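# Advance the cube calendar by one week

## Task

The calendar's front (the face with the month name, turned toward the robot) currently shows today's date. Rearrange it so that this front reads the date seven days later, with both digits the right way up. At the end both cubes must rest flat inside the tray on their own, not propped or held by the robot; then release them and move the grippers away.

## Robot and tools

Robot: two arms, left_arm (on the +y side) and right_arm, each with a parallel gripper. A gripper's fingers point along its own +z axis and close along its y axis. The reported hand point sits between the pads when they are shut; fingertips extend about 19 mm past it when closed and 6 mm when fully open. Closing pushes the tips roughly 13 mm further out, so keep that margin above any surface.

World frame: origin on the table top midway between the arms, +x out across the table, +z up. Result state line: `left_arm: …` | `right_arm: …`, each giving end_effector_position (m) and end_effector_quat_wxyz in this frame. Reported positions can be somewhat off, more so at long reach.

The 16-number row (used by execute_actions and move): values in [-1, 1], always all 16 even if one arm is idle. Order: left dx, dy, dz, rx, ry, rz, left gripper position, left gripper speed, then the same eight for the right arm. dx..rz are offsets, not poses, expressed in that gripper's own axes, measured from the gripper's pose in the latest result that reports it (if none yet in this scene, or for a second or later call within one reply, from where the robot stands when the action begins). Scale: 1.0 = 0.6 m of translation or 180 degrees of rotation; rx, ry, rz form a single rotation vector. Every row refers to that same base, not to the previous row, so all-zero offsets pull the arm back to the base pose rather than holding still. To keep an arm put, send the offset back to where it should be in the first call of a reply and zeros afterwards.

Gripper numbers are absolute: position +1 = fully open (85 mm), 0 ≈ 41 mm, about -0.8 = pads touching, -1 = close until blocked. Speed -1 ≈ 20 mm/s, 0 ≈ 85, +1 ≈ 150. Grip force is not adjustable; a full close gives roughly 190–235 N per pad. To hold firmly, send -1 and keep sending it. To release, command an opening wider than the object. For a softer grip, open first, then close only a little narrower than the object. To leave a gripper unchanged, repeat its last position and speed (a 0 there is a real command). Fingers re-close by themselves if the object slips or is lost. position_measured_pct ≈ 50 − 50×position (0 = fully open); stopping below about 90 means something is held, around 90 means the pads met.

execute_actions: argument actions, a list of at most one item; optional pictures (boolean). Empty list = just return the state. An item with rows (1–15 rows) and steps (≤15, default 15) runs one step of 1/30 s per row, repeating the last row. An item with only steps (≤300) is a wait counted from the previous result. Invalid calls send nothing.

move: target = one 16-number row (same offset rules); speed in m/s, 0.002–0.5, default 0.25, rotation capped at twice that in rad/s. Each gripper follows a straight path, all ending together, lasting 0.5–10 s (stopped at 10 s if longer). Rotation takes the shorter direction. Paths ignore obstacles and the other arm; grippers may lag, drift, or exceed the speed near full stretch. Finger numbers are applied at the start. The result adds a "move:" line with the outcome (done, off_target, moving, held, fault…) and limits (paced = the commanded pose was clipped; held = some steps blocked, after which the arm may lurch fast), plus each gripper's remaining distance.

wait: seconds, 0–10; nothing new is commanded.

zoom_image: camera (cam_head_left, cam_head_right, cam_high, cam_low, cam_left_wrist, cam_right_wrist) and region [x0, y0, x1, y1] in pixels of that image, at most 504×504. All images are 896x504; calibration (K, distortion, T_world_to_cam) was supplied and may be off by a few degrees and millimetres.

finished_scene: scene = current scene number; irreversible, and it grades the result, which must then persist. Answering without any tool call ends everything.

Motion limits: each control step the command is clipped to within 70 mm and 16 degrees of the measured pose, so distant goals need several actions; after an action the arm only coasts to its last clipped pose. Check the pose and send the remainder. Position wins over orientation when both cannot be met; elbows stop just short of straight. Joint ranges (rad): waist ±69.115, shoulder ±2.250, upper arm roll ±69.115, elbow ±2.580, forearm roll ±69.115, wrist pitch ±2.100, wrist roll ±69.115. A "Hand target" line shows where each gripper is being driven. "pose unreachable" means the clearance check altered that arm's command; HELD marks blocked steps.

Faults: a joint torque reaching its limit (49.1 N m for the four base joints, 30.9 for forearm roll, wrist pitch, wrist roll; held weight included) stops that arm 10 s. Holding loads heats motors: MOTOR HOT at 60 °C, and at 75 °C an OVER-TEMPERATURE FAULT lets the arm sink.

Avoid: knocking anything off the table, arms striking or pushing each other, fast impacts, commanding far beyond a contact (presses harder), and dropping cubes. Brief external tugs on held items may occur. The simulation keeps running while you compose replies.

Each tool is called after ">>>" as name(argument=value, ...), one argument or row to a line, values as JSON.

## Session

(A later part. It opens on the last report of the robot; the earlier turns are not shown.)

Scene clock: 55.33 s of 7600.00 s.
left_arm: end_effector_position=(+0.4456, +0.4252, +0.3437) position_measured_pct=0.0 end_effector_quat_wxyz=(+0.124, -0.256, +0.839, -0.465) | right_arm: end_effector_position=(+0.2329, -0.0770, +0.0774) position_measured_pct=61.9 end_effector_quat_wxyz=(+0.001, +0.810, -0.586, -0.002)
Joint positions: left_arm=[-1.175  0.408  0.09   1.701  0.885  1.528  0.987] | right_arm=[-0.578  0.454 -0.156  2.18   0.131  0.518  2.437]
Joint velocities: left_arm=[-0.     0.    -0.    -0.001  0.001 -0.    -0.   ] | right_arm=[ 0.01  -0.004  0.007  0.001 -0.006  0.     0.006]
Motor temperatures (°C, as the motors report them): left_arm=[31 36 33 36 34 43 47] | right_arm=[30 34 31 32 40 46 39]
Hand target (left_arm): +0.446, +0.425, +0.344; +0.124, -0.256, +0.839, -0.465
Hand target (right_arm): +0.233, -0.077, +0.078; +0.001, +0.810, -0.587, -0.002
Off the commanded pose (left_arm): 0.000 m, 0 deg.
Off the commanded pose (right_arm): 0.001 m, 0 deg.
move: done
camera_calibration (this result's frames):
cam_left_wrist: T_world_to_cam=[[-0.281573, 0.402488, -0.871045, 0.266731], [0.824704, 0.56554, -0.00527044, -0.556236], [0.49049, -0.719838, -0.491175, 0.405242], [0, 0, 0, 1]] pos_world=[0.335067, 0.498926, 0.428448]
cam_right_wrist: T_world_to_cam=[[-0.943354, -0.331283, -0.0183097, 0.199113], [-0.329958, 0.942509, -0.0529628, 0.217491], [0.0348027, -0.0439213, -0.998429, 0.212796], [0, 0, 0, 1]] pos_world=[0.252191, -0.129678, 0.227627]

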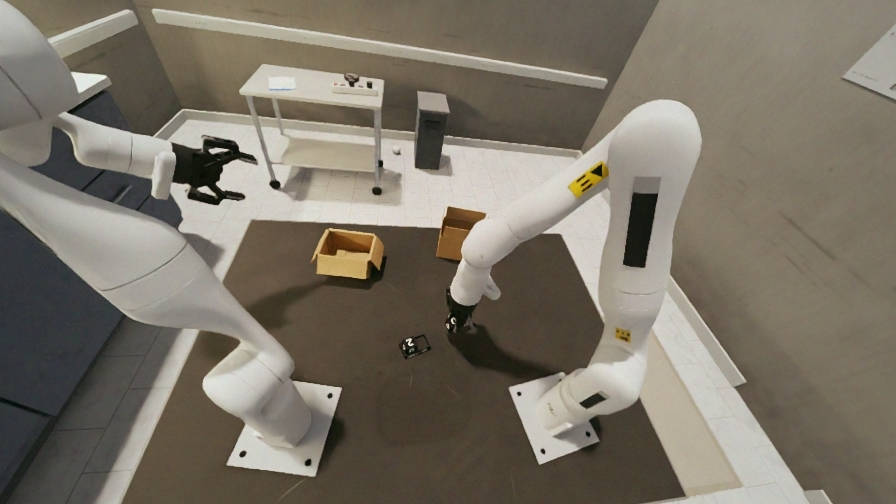

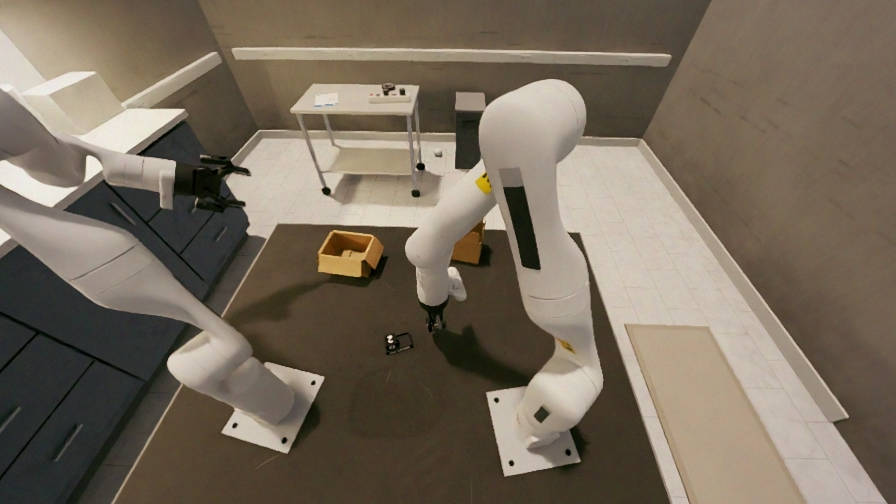

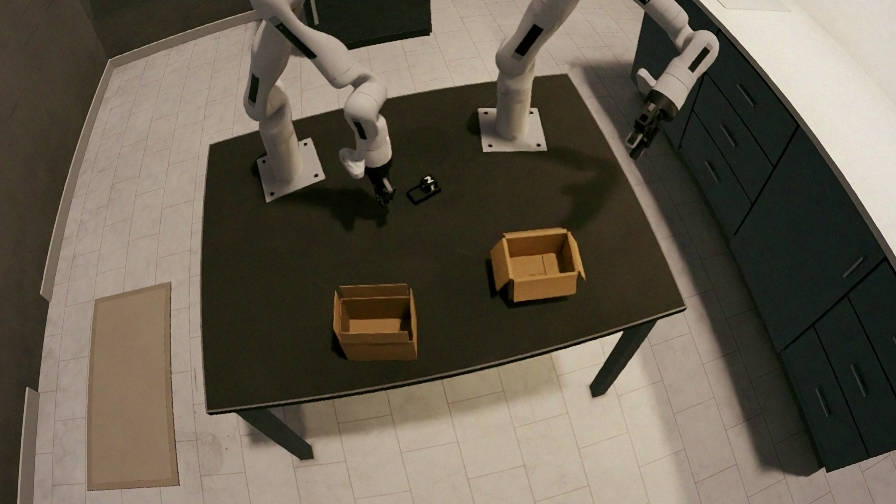

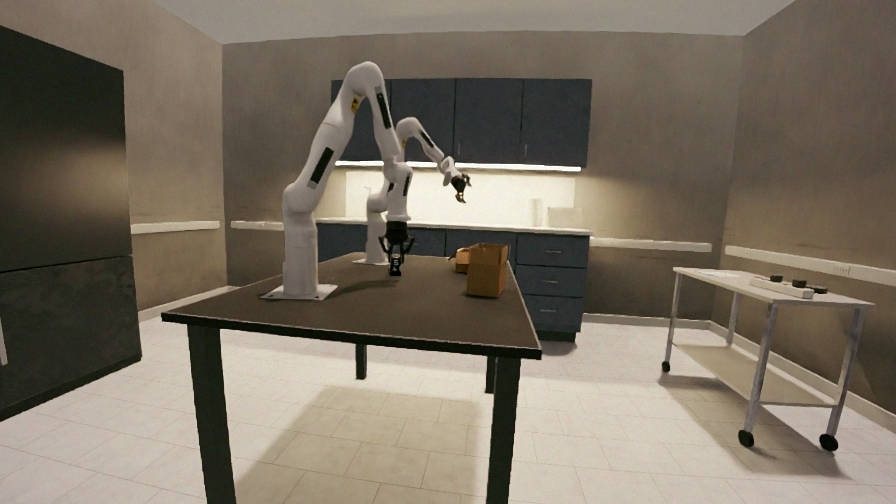

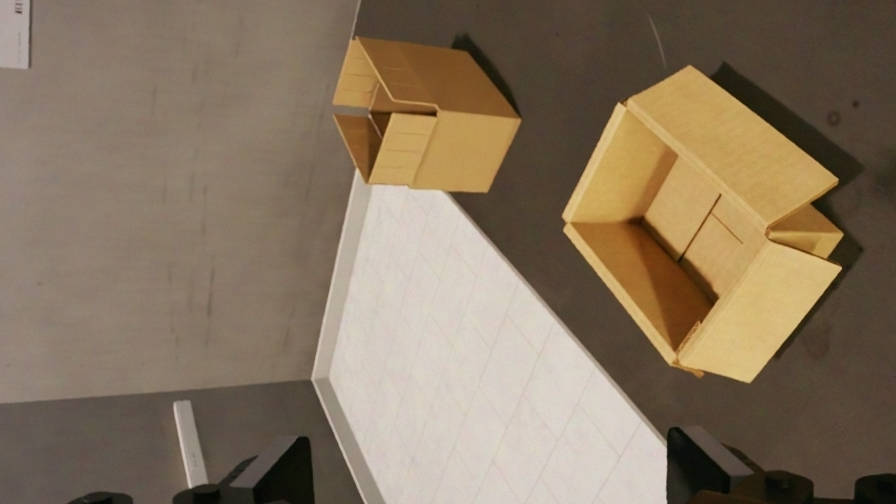

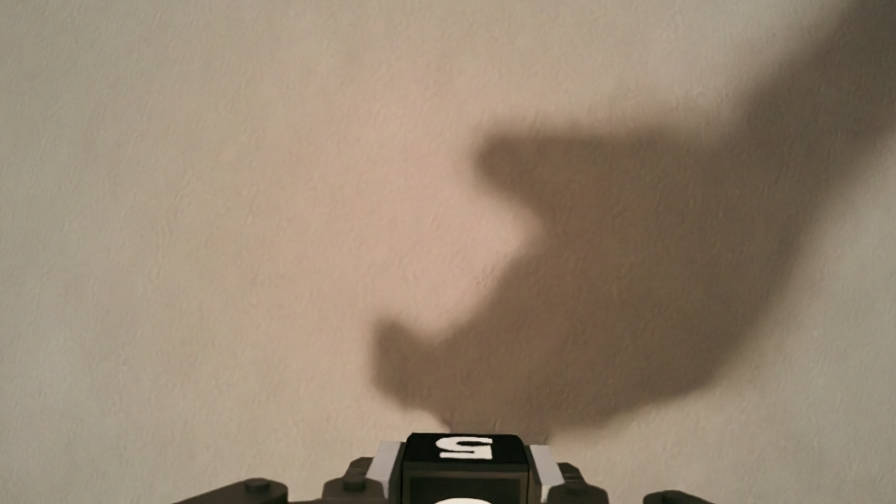

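>>> move(
  target=[0,0,0,0,0,0,1,0, 0,0,0.079,0,0,0,-1,-0.3],
  speed=0.04,
)

>>> zoom_image(
  camera="cam_low",
  region=[370, 240, 430, 290],
)

Scene clock: 59.57 s of 7600.00 s.
left_arm: end_effector_position=(+0.4456, +0.4252, +0.3437) position_measured_pct=0.0 end_effector_quat_wxyz=(+0.124, -0.256, +0.839, -0.465) | right_arm: end_effector_position=(+0.2327, -0.0768, +0.0300) position_measured_pct=61.9 end_effector_quat_wxyz=(+0.001, +0.810, -0.586, -0.002)
Joint positions: left_arm=[-1.175  0.408  0.09   1.701  0.885  1.528  0.987] | right_arm=[-0.614  0.579 -0.114  2.217  0.169  0.355  2.401]
Joint velocities: left_arm=[-0.001 -0.     0.    -0.002 -0.001  0.001  0.   ] | right_arm=[-0.001  0.006 -0.001  0.     0.001  0.    -0.001]
Motor temperatures (°C, as the motors report them): left_arm=[31 36 33 36 34 43 47] | right_arm=[30 34 31 32 40 46 39]
Hand target (left_arm): +0.446, +0.425, +0.344; +0.124, -0.256, +0.839, -0.465
Hand target (right_arm): +0.233, -0.077, +0.030; +0.001, +0.810, -0.586, -0.002
Off the commanded pose (left_arm): 0.000 m, 0 deg.
Off the commanded pose (right_arm): 0.000 m, 0 deg.
move: done
camera_calibration (this result's frames):
cam_left_wrist: T_world_to_cam=[[-0.281573, 0.402488, -0.871045, 0.266731], [0.824703, 0.565541, -0.00526982, -0.556237], [0.490491, -0.719838, -0.491174, 0.405241], [0, 0, 0, 1]] pos_world=[0.335068, 0.498927, 0.428448]
cam_right_wrist: T_world_to_cam=[[-0.943293, -0.331425, -0.0188693, 0.198167], [-0.330085, 0.942479, -0.0526961, 0.214771], [0.0352488, -0.0434793, -0.998432, 0.165471], [0, 0, 0, 1]] pos_world=[0.25199, -0.129545, 0.180268]

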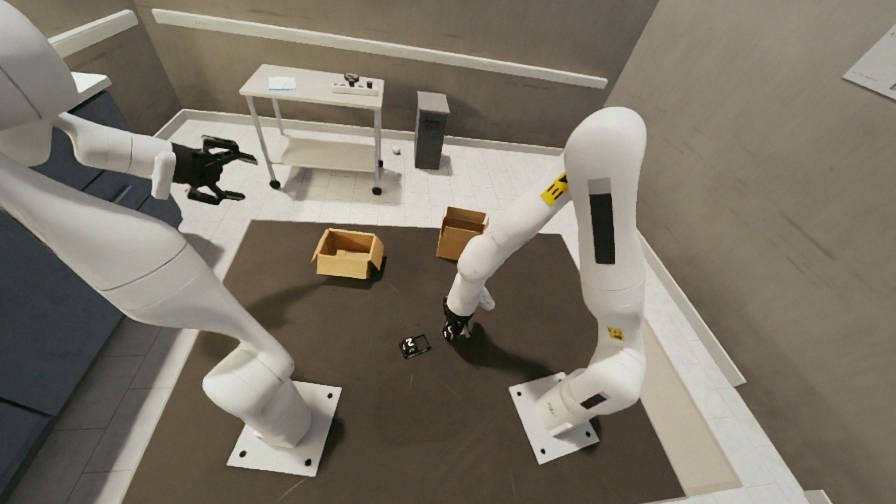

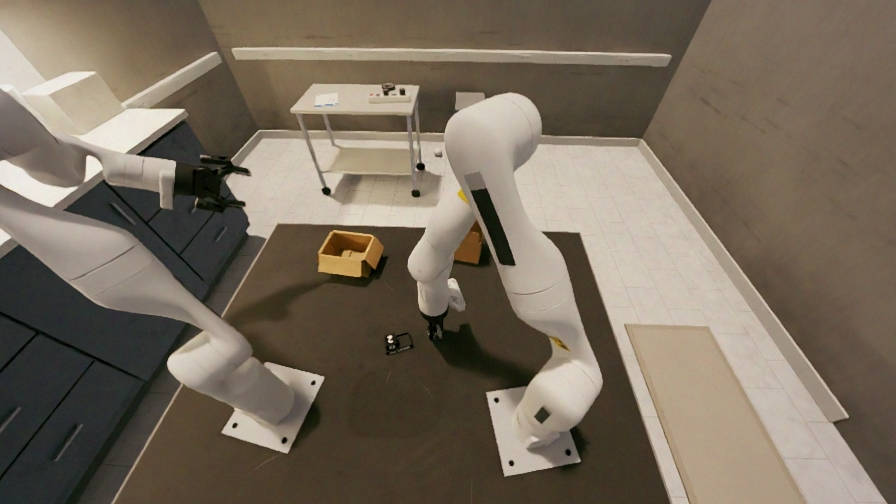

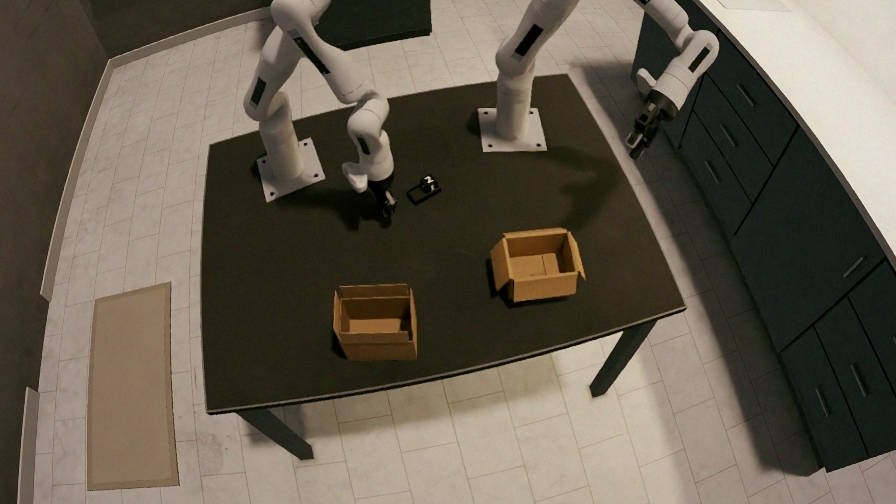

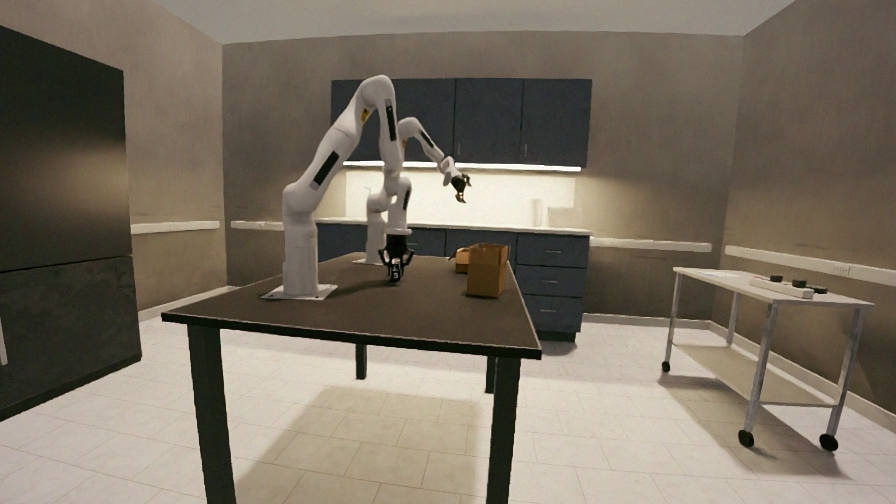

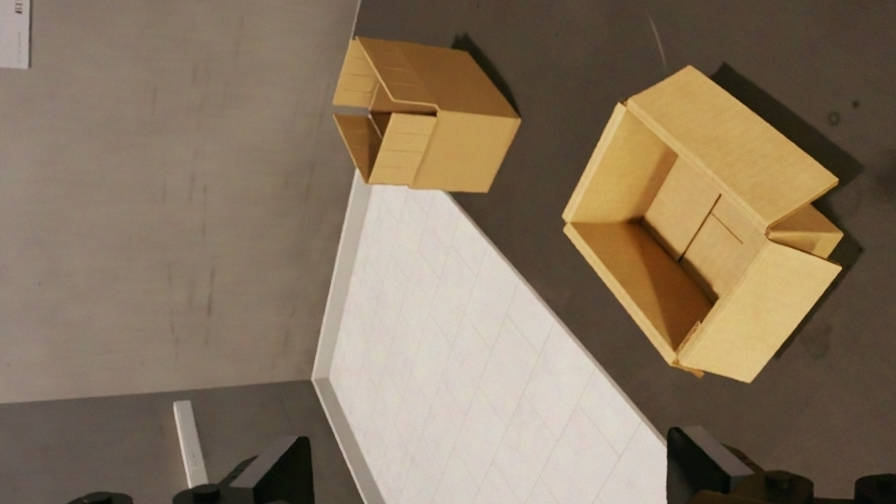

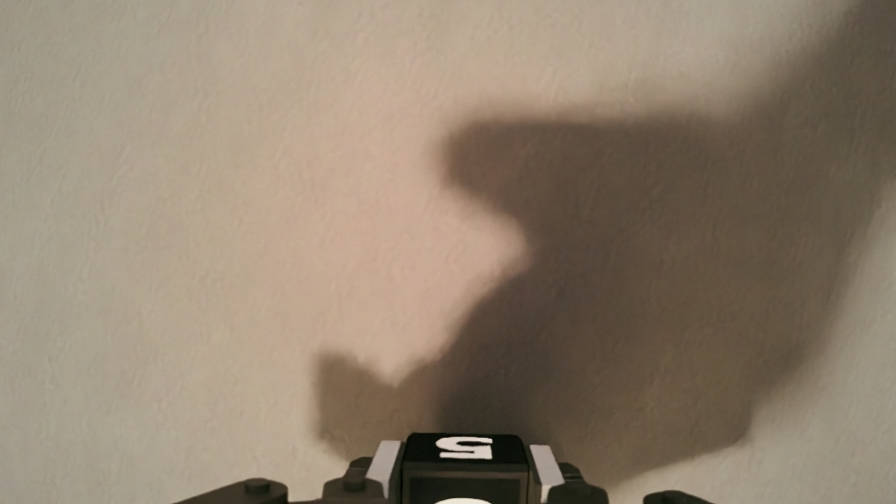

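Region (370, 240, 430, 290) of cam_low's 896x504 image, scaled by 8.400, with more detail than that image has.

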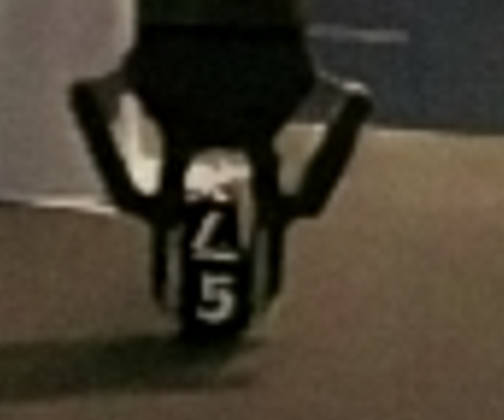

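>>> move(
  target=[0,0,0,0,0,0,1,0, 0,0,0.004,0,0,0,-1,-0.3],
  speed=0.02,
)

>>> execute_actions(
  actions=[
    {"rows":[[0,0,0,0,0,0,1,0,0,0,0,0,0,0,0.2,0]],"steps":10},
  ],
  pictures=false,
)

>>> move(
  target=[0,0,0,0,0,0,1,0, 0,0,-0.08,0,0,0,0.2,0],
  speed=0.12,
)

>>> move(
  target=[0,0,0,0,0,0,1,0, -0.205,0,0,0,0,0,0.2,0],
  speed=0.2,
)

Scene clock: 63.13 s of 7600.00 s.
left_arm: end_effector_position=(+0.4456, +0.4252, +0.3437) position_measured_pct=0.0 end_effector_quat_wxyz=(+0.124, -0.256, +0.839, -0.465) | right_arm: end_effector_position=(+0.2327, -0.0768, +0.0277) position_measured_pct=61.9 end_effector_quat_wxyz=(+0.001, +0.810, -0.586, -0.002)
Joint positions: left_arm=[-1.175  0.408  0.09   1.701  0.885  1.528  0.987] | right_arm=[-0.616  0.586 -0.111  2.218  0.171  0.347  2.4  ]
Joint velocities: left_arm=[-0.     0.001 -0.001 -0.    -0.     0.    -0.001] | right_arm=[-0.001  0.001  0.     0.     0.    -0.001 -0.   ]
Motor temperatures (°C, as the motors report them): left_arm=[31 36 33 36 34 43 47] | right_arm=[30 34 31 32 40 46 39]
Hand target (left_arm): +0.446, +0.425, +0.344; +0.124, -0.256, +0.839, -0.465
Hand target (right_arm): +0.233, -0.077, +0.028; +0.001, +0.810, -0.586, -0.002
Off the commanded pose (left_arm): 0.000 m, 0 deg.
Off the commanded pose (right_arm): 0.000 m, 0 deg.
move: done
camera_calibration (this result's frames):
cam_left_wrist: T_world_to_cam=[[-0.281572, 0.402488, -0.871046, 0.266731], [0.824703, 0.565542, -0.00526923, -0.556238], [0.490492, -0.719837, -0.491174, 0.40524], [0, 0, 0, 1]] pos_world=[0.335068, 0.498927, 0.428447]
cam_right_wrist: T_world_to_cam=[[-0.943293, -0.331421, -0.0189274, 0.198132], [-0.33008, 0.942483, -0.0526663, 0.21463], [0.0352935, -0.0434322, -0.998433, 0.163082], [0, 0, 0, 1]] pos_world=[0.251986, -0.129537, 0.17788]

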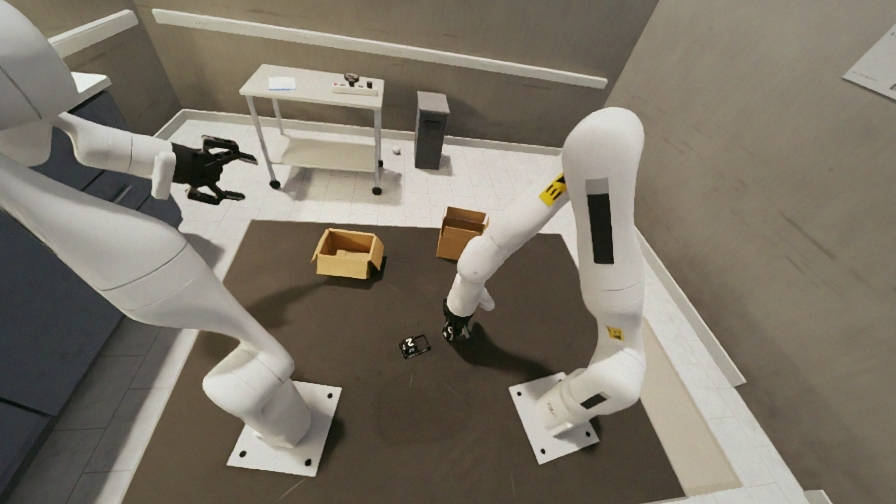

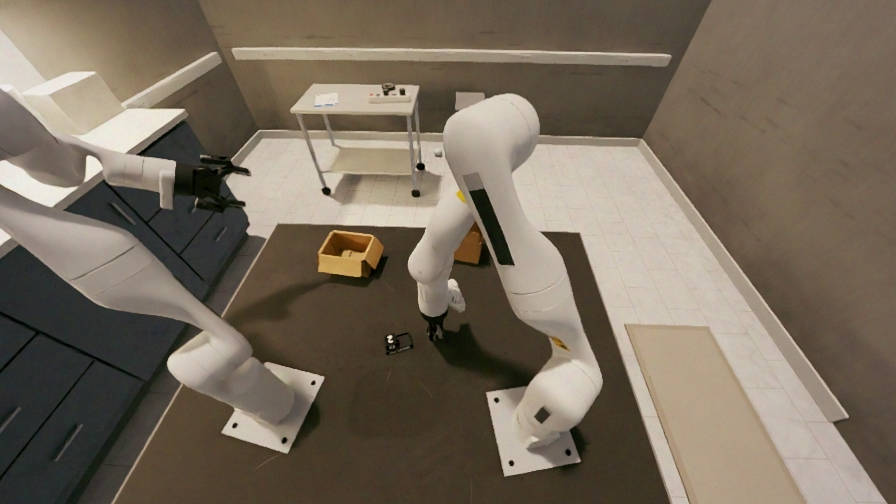

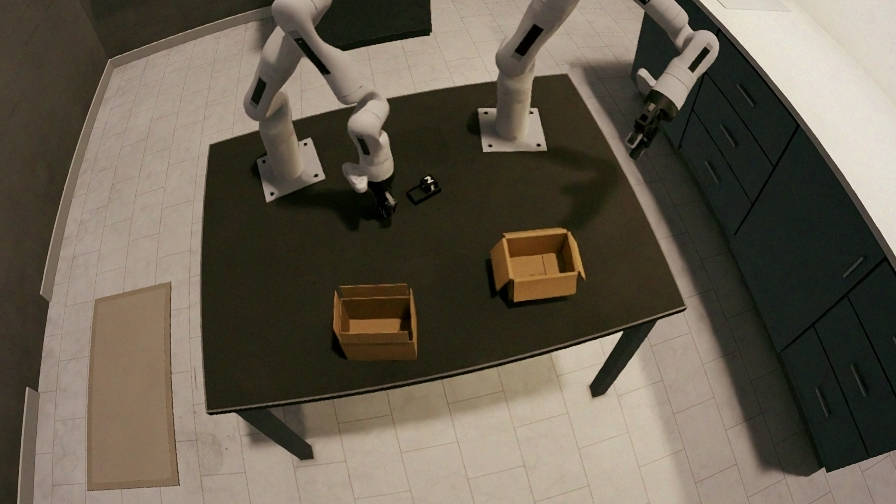

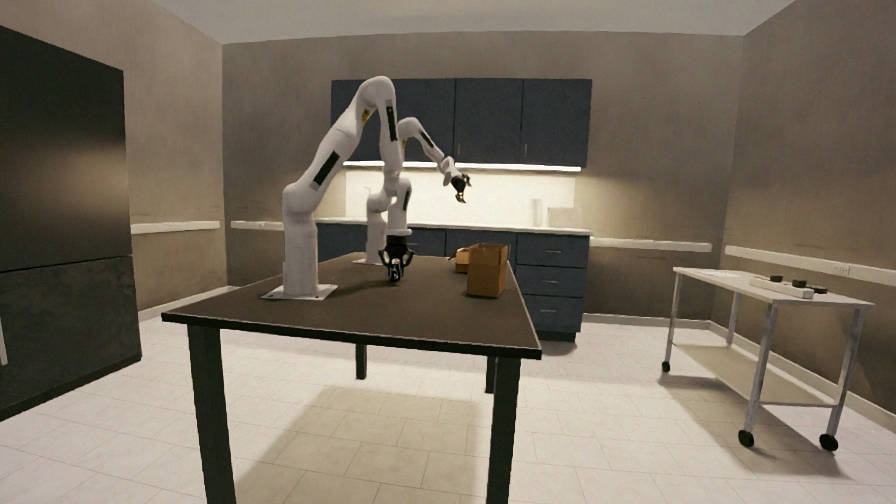

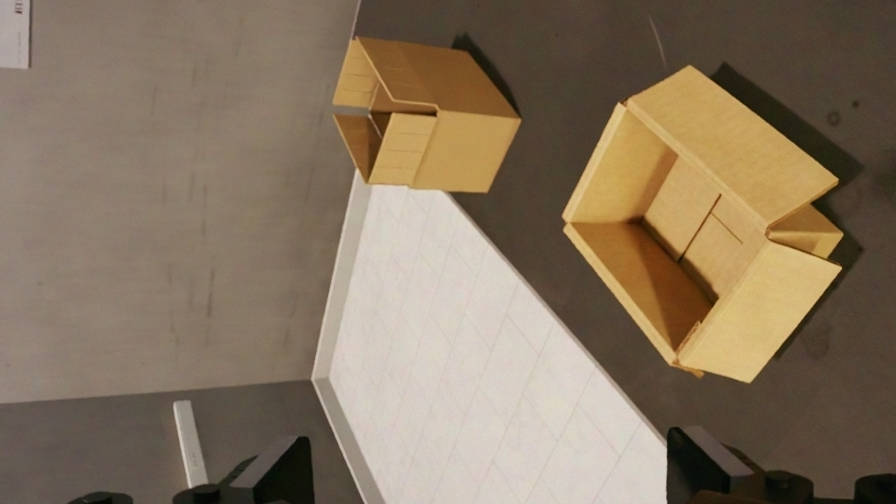

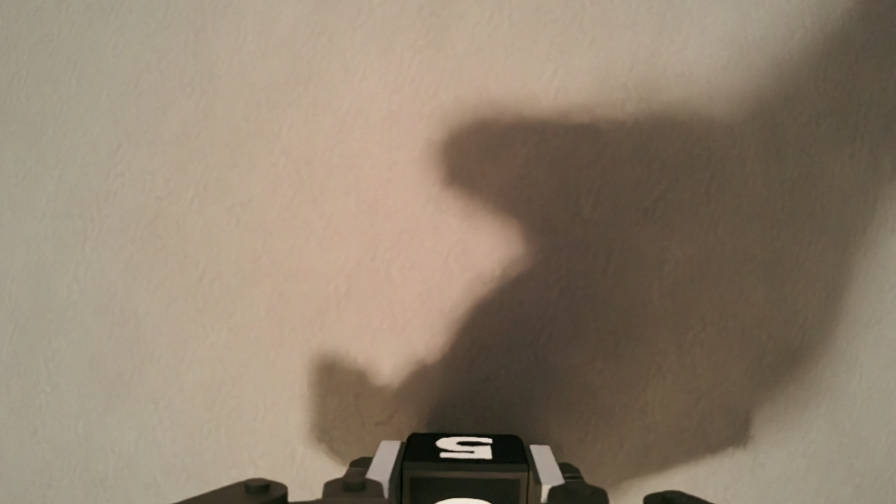

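Scene clock: 63.47 s of 7600.00 s.
left_arm: end_effector_position=(+0.4456, +0.4252, +0.3437) position_measured_pct=0.0 end_effector_quat_wxyz=(+0.124, -0.256, +0.839, -0.465) | right_arm: end_effector_position=(+0.2327, -0.0768, +0.0277) position_measured_pct=41.7 end_effector_quat_wxyz=(+0.001, +0.810, -0.586, -0.002)
Joint positions: left_arm=[-1.175  0.408  0.09   1.701  0.885  1.528  0.987] | right_arm=[-0.616  0.585 -0.111  2.218  0.171  0.347  2.4  ]
Joint velocities: left_arm=[-0.    -0.001  0.001 -0.001  0.001  0.    -0.001] | right_arm=[ 0.  0.  0.  0.  0. -0.  0.]
Motor temperatures (°C, as the motors report them): left_arm=[31 36 33 36 34 43 47] | right_arm=[30 34 31 32 40 46 39]
Hand target (left_arm): +0.446, +0.425, +0.344; +0.124, -0.256, +0.839, -0.465
Hand target (right_arm): +0.233, -0.077, +0.028; +0.001, +0.810, -0.586, -0.002
Off the commanded pose (left_arm): 0.000 m, 0 deg.
Off the commanded pose (right_arm): 0.000 m, 0 deg.
Steps of this call (steps 1 to 10: all 10 steps of this action). Readings (end_effector_position | what the end effector reports):
1: left_arm (+0.4456, +0.4252, +0.3437) | right_arm (+0.2327, -0.0768, +0.0277) | left_arm position_measured_pct=0.0 | right_arm position_measured_pct=61.9
2: left_arm (+0.4456, +0.4252, +0.3437) | right_arm (+0.2327, -0.0768, +0.0277) | left_arm position_measured_pct=0.0 | right_arm position_measured_pct=61.9
4: left_arm (+0.4456, +0.4252, +0.3437) | right_arm (+0.2328, -0.0768, +0.0277) | left_arm position_measured_pct=0.0 | right_arm position_measured_pct=57.1
8: left_arm (+0.4456, +0.4252, +0.3437) | right_arm (+0.2328, -0.0768, +0.0277) | left_arm position_measured_pct=0.0 | right_arm position_measured_pct=46.0
10: the state above

Scene clock: 64.50 s of 7600.00 s.
left_arm: end_effector_position=(+0.4456, +0.4252, +0.3437) position_measured_pct=0.0 end_effector_quat_wxyz=(+0.124, -0.256, +0.839, -0.465) | right_arm: end_effector_position=(+0.2328, -0.0770, +0.0755) position_measured_pct=40.1 end_effector_quat_wxyz=(+0.001, +0.810, -0.586, -0.002)
Joint positions: left_arm=[-1.175  0.408  0.09   1.701  0.885  1.528  0.987] | right_arm=[-0.58   0.459 -0.154  2.182  0.132  0.512  2.436]
Joint velocities: left_arm=[-0.    -0.     0.     0.001 -0.    -0.001 -0.001] | right_arm=[ 0.003 -0.007  0.002 -0.001 -0.001  0.001  0.001]
Motor temperatures (°C, as the motors report them): left_arm=[31 36 33 36 34 43 47] | right_arm=[30 34 31 32 40 46 39]
Hand target (left_arm): +0.446, +0.425, +0.344; +0.124, -0.256, +0.839, -0.465
Hand target (right_arm): +0.233, -0.077, +0.076; +0.001, +0.810, -0.586, -0.002
Off the commanded pose (left_arm): 0.000 m, 0 deg.
Off the commanded pose (right_arm): 0.000 m, 0 deg.
move: done
camera_calibration (this result's frames):
cam_left_wrist: T_world_to_cam=[[-0.281572, 0.402487, -0.871046, 0.266731], [0.824701, 0.565544, -0.00526804, -0.556241], [0.490494, -0.719836, -0.491173, 0.405238], [0, 0, 0, 1]] pos_world=[0.335069, 0.498928, 0.428447]
cam_right_wrist: T_world_to_cam=[[-0.943338, -0.331334, -0.0181889, 0.19903], [-0.330013, 0.942487, -0.0530041, 0.217392], [0.0347048, -0.0439982, -0.998429, 0.210962], [0, 0, 0, 1]] pos_world=[0.252173, -0.129662, 0.225774]

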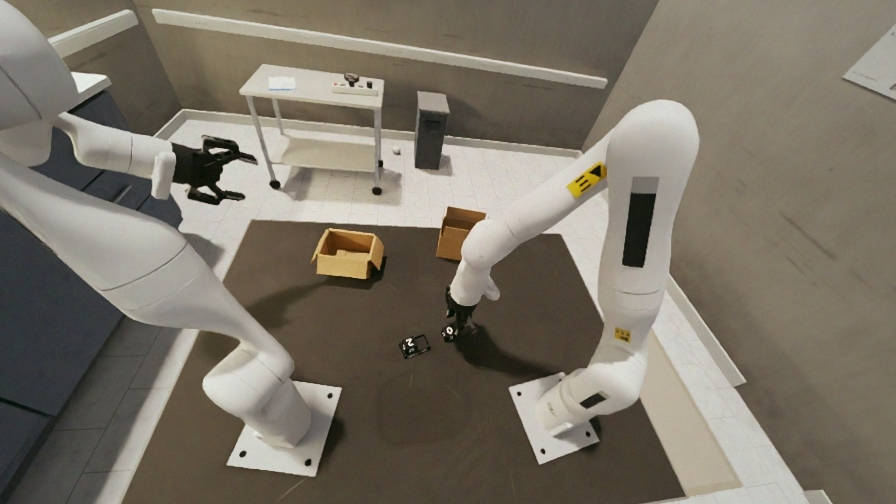

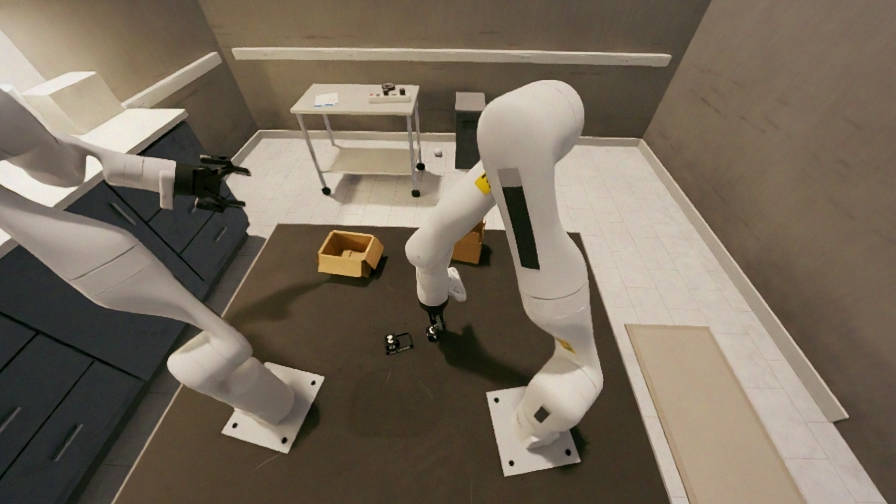

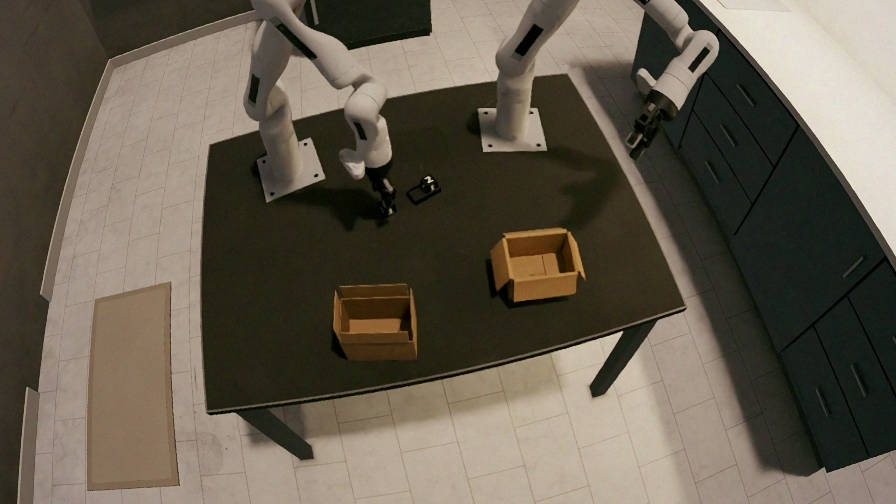

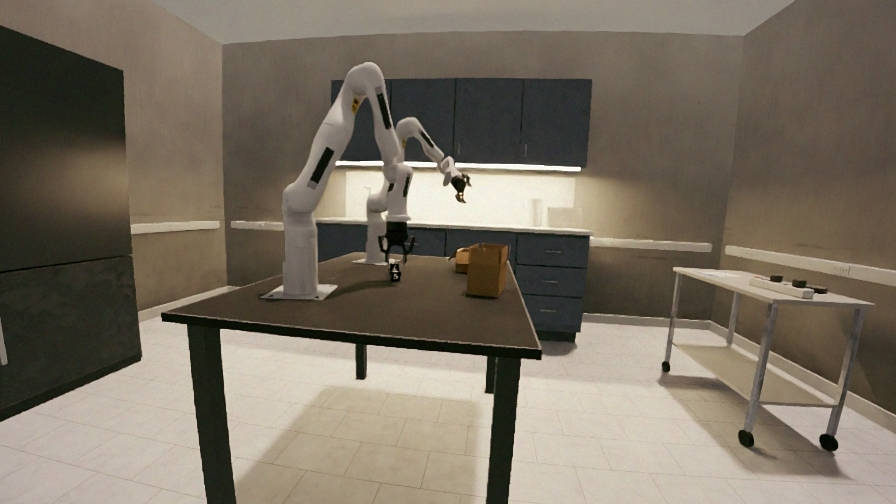

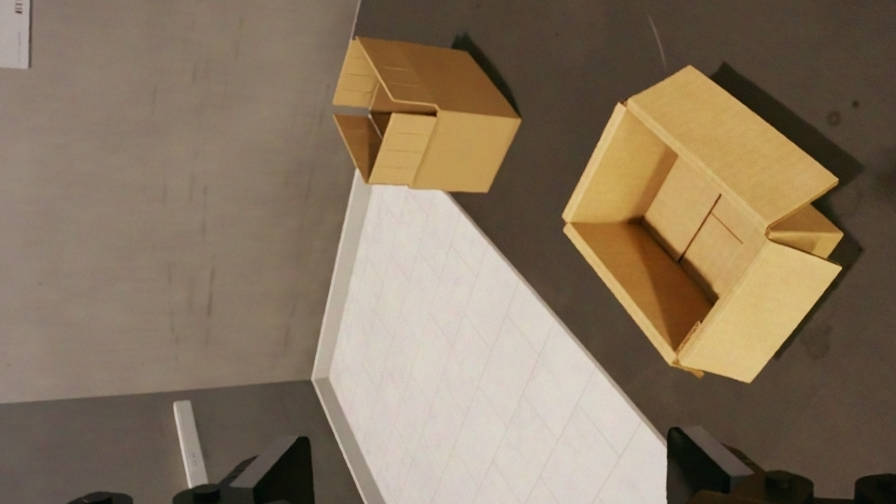

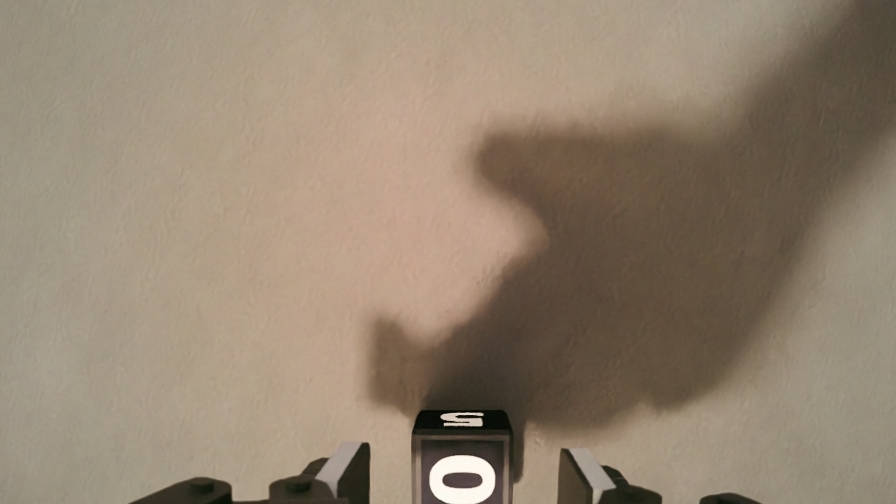

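Scene clock: 65.47 s of 7600.00 s.
left_arm: end_effector_position=(+0.4456, +0.4252, +0.3437) position_measured_pct=0.0 end_effector_quat_wxyz=(+0.124, -0.256, +0.839, -0.465) | right_arm: end_effector_position=(+0.1951, +0.0399, +0.0764) position_measured_pct=40.1 end_effector_quat_wxyz=(+0.000, +0.810, -0.587, -0.002)
Joint positions: left_arm=[-1.175  0.408  0.09   1.701  0.885  1.528  0.987] | right_arm=[-0.847  0.563 -0.145  1.946  0.124  0.641  2.198]
Joint velocities: left_arm=[ 0.001 -0.001  0.    -0.     0.    -0.001  0.   ] | right_arm=[-0.009  0.008 -0.006 -0.002  0.005  0.001 -0.005]
Motor temperatures (°C, as the motors report them): left_arm=[31 36 33 36 34 43 47] | right_arm=[30 34 31 32 40 46 39]
Hand target (left_arm): +0.446, +0.425, +0.344; +0.124, -0.256, +0.839, -0.465
Hand target (right_arm): +0.195, +0.040, +0.076; +0.001, +0.810, -0.586, -0.002
Off the commanded pose (left_arm): 0.000 m, 0 deg.
Off the commanded pose (right_arm): 0.001 m, 0 deg.
move: done
camera_calibration (this result's frames):
cam_left_wrist: T_world_to_cam=[[-0.281572, 0.402487, -0.871046, 0.266731], [0.824701, 0.565545, -0.00526776, -0.556242], [0.490495, -0.719836, -0.491173, 0.405238], [0, 0, 0, 1]] pos_world=[0.33507, 0.498929, 0.428446]
cam_right_wrist: T_world_to_cam=[[-0.943774, -0.329999, -0.0197624, 0.202327], [-0.328627, 0.942996, -0.0525552, 0.0944254], [0.0359791, -0.0431058, -0.998422, 0.217953], [0, 0, 0, 1]] pos_world=[0.21414, -0.0128801, 0.22657]

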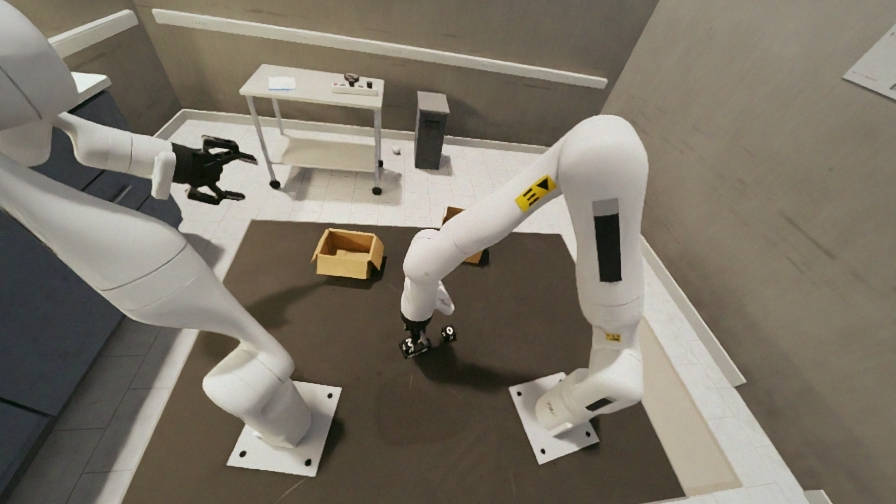

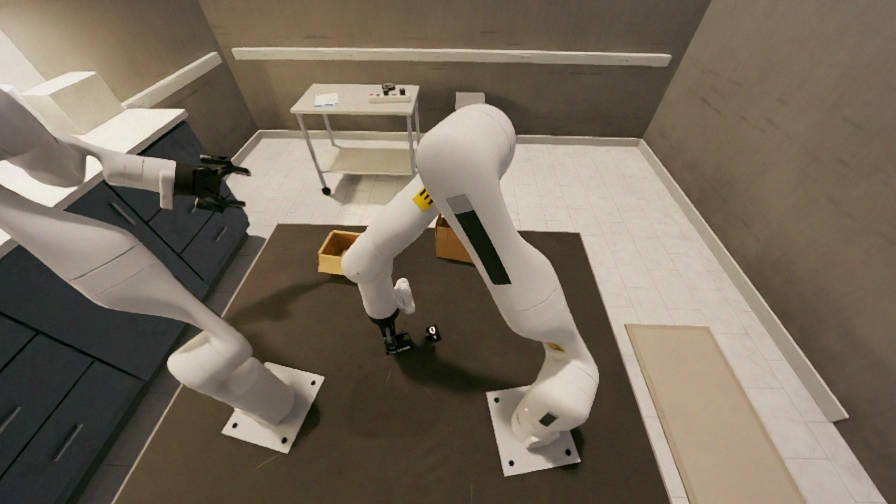

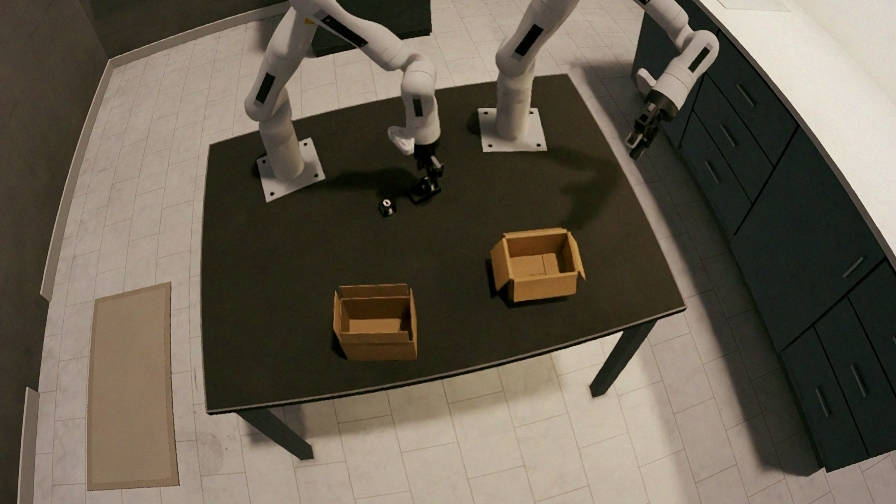

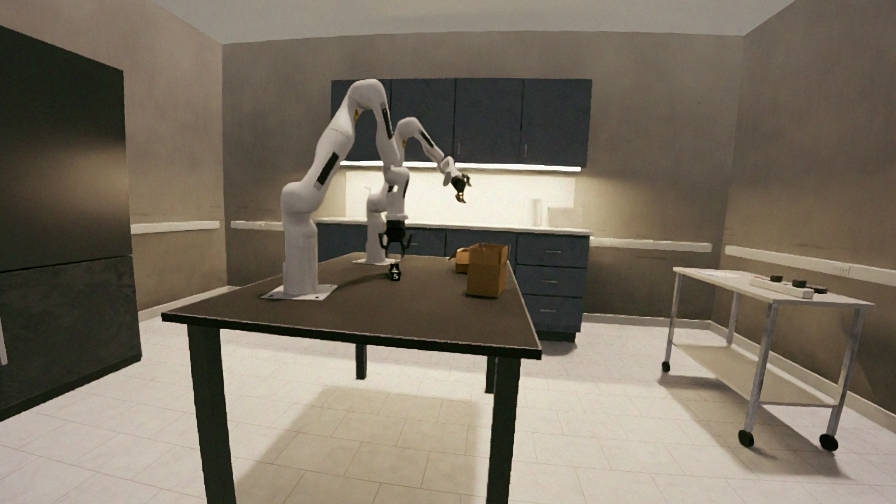

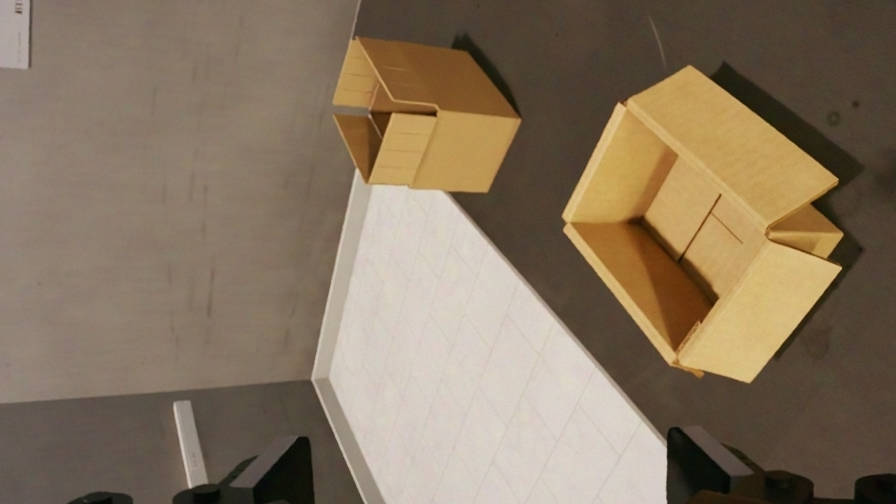

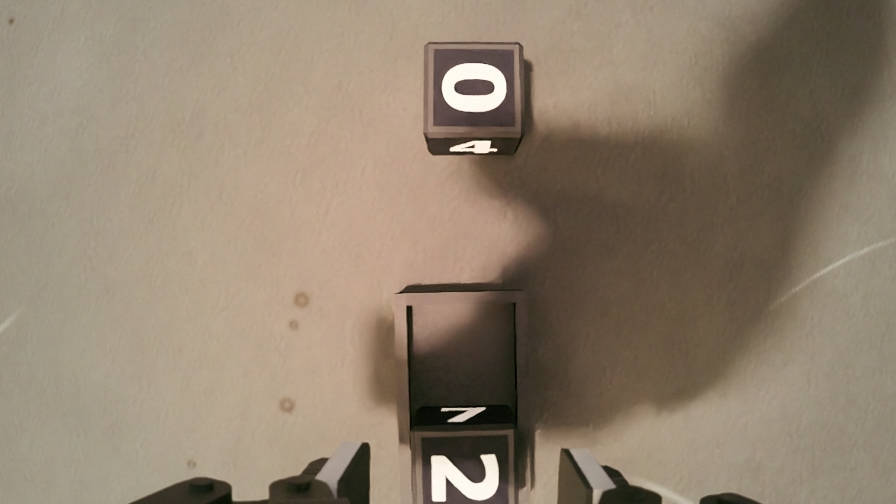

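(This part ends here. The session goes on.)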